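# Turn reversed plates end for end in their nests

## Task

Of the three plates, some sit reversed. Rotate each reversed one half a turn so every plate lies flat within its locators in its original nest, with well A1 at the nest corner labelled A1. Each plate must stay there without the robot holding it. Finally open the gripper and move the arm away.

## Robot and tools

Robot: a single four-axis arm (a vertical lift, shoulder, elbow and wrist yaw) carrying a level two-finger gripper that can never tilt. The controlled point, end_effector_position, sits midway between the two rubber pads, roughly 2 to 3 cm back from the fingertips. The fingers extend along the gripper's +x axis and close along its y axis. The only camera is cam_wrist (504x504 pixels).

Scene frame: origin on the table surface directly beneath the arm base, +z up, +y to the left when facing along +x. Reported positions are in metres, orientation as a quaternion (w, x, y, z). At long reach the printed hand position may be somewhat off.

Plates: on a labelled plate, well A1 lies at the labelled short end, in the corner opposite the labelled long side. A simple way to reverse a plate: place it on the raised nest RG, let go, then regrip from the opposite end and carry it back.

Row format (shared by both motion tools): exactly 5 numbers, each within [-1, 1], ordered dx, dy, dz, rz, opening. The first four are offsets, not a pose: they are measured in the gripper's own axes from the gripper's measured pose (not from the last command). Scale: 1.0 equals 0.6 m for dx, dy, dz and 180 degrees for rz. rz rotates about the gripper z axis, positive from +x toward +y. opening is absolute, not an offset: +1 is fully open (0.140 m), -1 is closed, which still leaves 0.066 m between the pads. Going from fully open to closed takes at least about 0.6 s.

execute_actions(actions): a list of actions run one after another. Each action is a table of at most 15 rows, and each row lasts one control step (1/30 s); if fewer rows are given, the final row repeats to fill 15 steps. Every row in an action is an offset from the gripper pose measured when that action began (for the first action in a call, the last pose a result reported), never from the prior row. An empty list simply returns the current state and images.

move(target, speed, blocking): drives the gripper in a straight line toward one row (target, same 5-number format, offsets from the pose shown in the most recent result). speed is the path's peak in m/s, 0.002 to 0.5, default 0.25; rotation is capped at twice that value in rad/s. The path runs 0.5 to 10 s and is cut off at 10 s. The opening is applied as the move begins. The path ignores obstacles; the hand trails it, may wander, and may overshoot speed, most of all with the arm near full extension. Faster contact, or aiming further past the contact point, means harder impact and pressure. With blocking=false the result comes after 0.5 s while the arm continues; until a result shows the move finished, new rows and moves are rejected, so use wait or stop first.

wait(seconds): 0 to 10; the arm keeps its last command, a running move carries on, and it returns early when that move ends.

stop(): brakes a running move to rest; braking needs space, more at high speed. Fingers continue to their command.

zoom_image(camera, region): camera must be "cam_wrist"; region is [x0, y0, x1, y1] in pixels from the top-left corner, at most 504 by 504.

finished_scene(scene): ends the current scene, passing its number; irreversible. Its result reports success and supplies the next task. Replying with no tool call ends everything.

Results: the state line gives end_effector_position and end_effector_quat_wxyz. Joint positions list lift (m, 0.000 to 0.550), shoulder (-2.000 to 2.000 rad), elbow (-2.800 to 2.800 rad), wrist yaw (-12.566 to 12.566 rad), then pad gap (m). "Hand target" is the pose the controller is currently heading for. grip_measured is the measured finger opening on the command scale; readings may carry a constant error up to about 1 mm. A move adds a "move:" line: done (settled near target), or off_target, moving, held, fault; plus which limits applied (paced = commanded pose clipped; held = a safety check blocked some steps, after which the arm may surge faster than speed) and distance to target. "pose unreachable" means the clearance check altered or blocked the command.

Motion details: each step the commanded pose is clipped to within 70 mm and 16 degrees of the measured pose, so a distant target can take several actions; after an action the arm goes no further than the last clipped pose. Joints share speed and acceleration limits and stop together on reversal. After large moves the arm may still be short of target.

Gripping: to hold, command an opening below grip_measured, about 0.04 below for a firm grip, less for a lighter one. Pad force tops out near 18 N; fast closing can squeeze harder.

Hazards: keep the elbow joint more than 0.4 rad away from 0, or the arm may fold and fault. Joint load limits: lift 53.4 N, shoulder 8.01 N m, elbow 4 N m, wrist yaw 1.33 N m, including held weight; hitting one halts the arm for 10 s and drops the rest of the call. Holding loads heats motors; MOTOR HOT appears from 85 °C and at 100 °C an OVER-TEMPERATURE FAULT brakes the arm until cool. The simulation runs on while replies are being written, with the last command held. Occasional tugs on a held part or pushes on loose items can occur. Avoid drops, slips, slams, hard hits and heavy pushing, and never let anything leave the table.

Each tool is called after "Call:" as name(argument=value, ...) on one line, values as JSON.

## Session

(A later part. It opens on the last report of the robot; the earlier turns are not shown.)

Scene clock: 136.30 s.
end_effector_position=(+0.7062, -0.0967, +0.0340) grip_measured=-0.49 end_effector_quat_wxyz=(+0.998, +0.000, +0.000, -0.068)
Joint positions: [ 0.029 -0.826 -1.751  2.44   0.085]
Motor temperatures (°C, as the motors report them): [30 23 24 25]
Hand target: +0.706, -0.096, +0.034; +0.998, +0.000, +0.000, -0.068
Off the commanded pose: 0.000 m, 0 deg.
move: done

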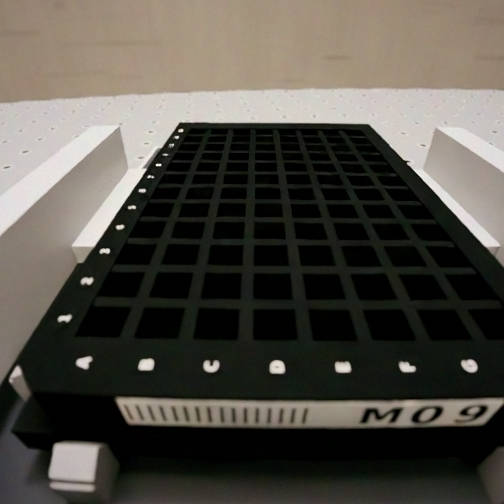

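No tilt; guided slightly by the chamfer. Finish seating.

Call:
move(target=[0,0,-0.0045,0,-0.53], speed=0.005)

Call:
execute_actions(actions=[[[0,0,0,0,-0.49],[0,0,0,0,-0.47],[0,0,0,0,-0.45],[0,0,0,0,-0.42],[0,0,0,0,-0.38],[0,0,0,0,-0.3],[0,0,0,0,-0.2],[0,0,0,0,-0.1],[0,0,0,0,0.05]]])

Call:
move(target=[0,0,0.085,0,0.05], speed=0.1)

Scene clock: 137.30 s.
end_effector_position=(+0.7062, -0.0967, +0.0313) grip_measured=-0.49 end_effector_quat_wxyz=(+0.998, +0.000, +0.000, -0.069)
Joint positions: [ 0.026 -0.826 -1.751  2.44   0.085]
Motor temperatures (°C, as the motors report them): [30 23 24 25]
Hand target: +0.706, -0.097, +0.031; +0.998, +0.000, +0.000, -0.068
Off the commanded pose: 0.000 m, 0 deg.
move: done

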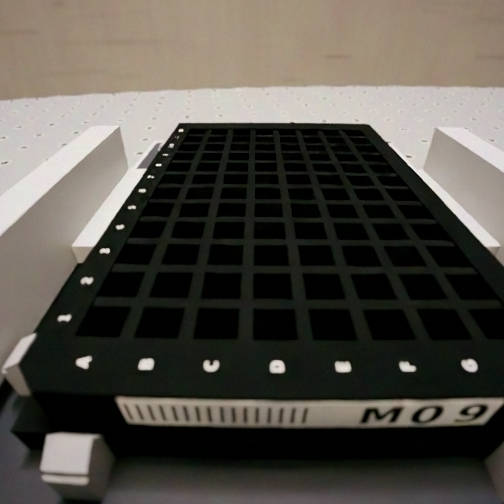

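Scene clock: 137.80 s.
end_effector_position=(+0.7062, -0.0967, +0.0313) grip_measured=+0.05 end_effector_quat_wxyz=(+0.998, +0.000, +0.000, -0.069)
Joint positions: [ 0.026 -0.826 -1.751  2.44   0.105]
Motor temperatures (°C, as the motors report them): [30 23 24 25]
Hand target: +0.706, -0.097, +0.031; +0.998, +0.000, +0.000, -0.069
Off the commanded pose: 0.000 m, 0 deg.

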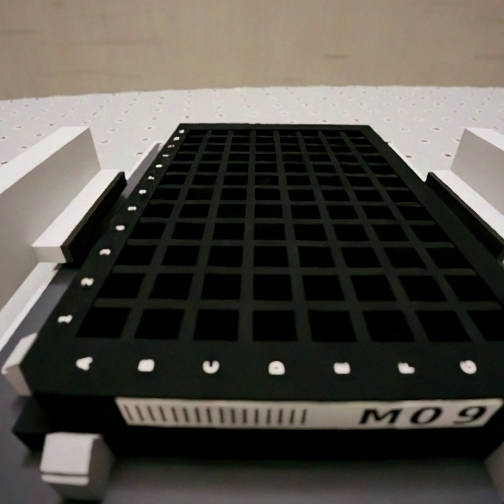

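Scene clock: 138.60 s.
end_effector_position=(+0.7062, -0.0967, +0.0823) grip_measured=+0.05 end_effector_quat_wxyz=(+0.998, +0.000, +0.000, -0.069)
Joint positions: [ 0.077 -0.826 -1.751  2.44   0.105]
Motor temperatures (°C, as the motors report them): [30 23 24 25]
Hand target: +0.706, -0.097, +0.082; +0.998, +0.000, +0.000, -0.069
Off the commanded pose: 0.000 m, 0 deg.
move: done

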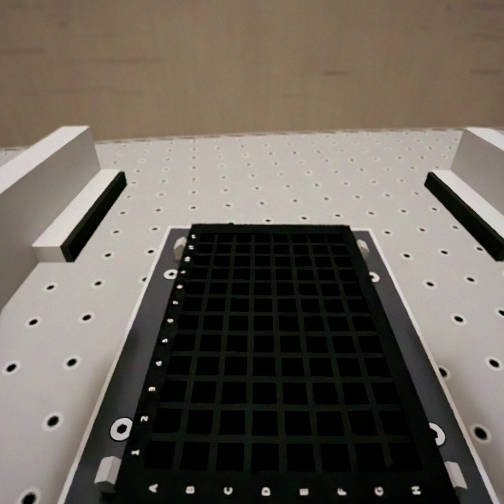

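Call:
move(target=[-0.33,0.2,0.13,0.08,0.05], speed=0.25)

Scene clock: 140.07 s.
end_effector_position=(+0.5264, +0.0493, +0.1604) grip_measured=+0.05 end_effector_quat_wxyz=(+0.998, +0.000, +0.000, +0.057)
Joint positions: [ 0.155 -0.825 -0.839  1.779  0.105]
Motor temperatures (°C, as the motors report them): [30 23 24 25]
Hand target: +0.526, +0.049, +0.160; +0.998, +0.000, +0.000, +0.057
Off the commanded pose: 0.000 m, 0 deg.
move: done

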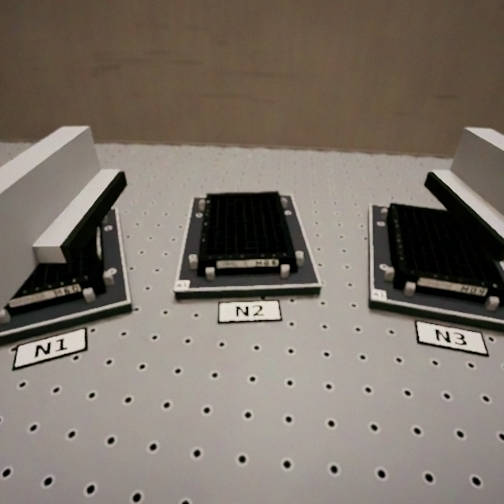

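Call:
zoom_image(camera="cam_wrist", region=[0,180,504,340])

Region (0, 180, 504, 340) of cam_wrist's 504x504 image, scaled by 1.000; it fills the top 160 rows of this view, and the rest is white.

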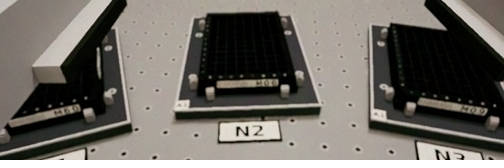

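All three plates are seated with labels at the A1 end, and the gripper is clear.

Call:
finished_scene(scene=2)

The scene is finished: the task was done.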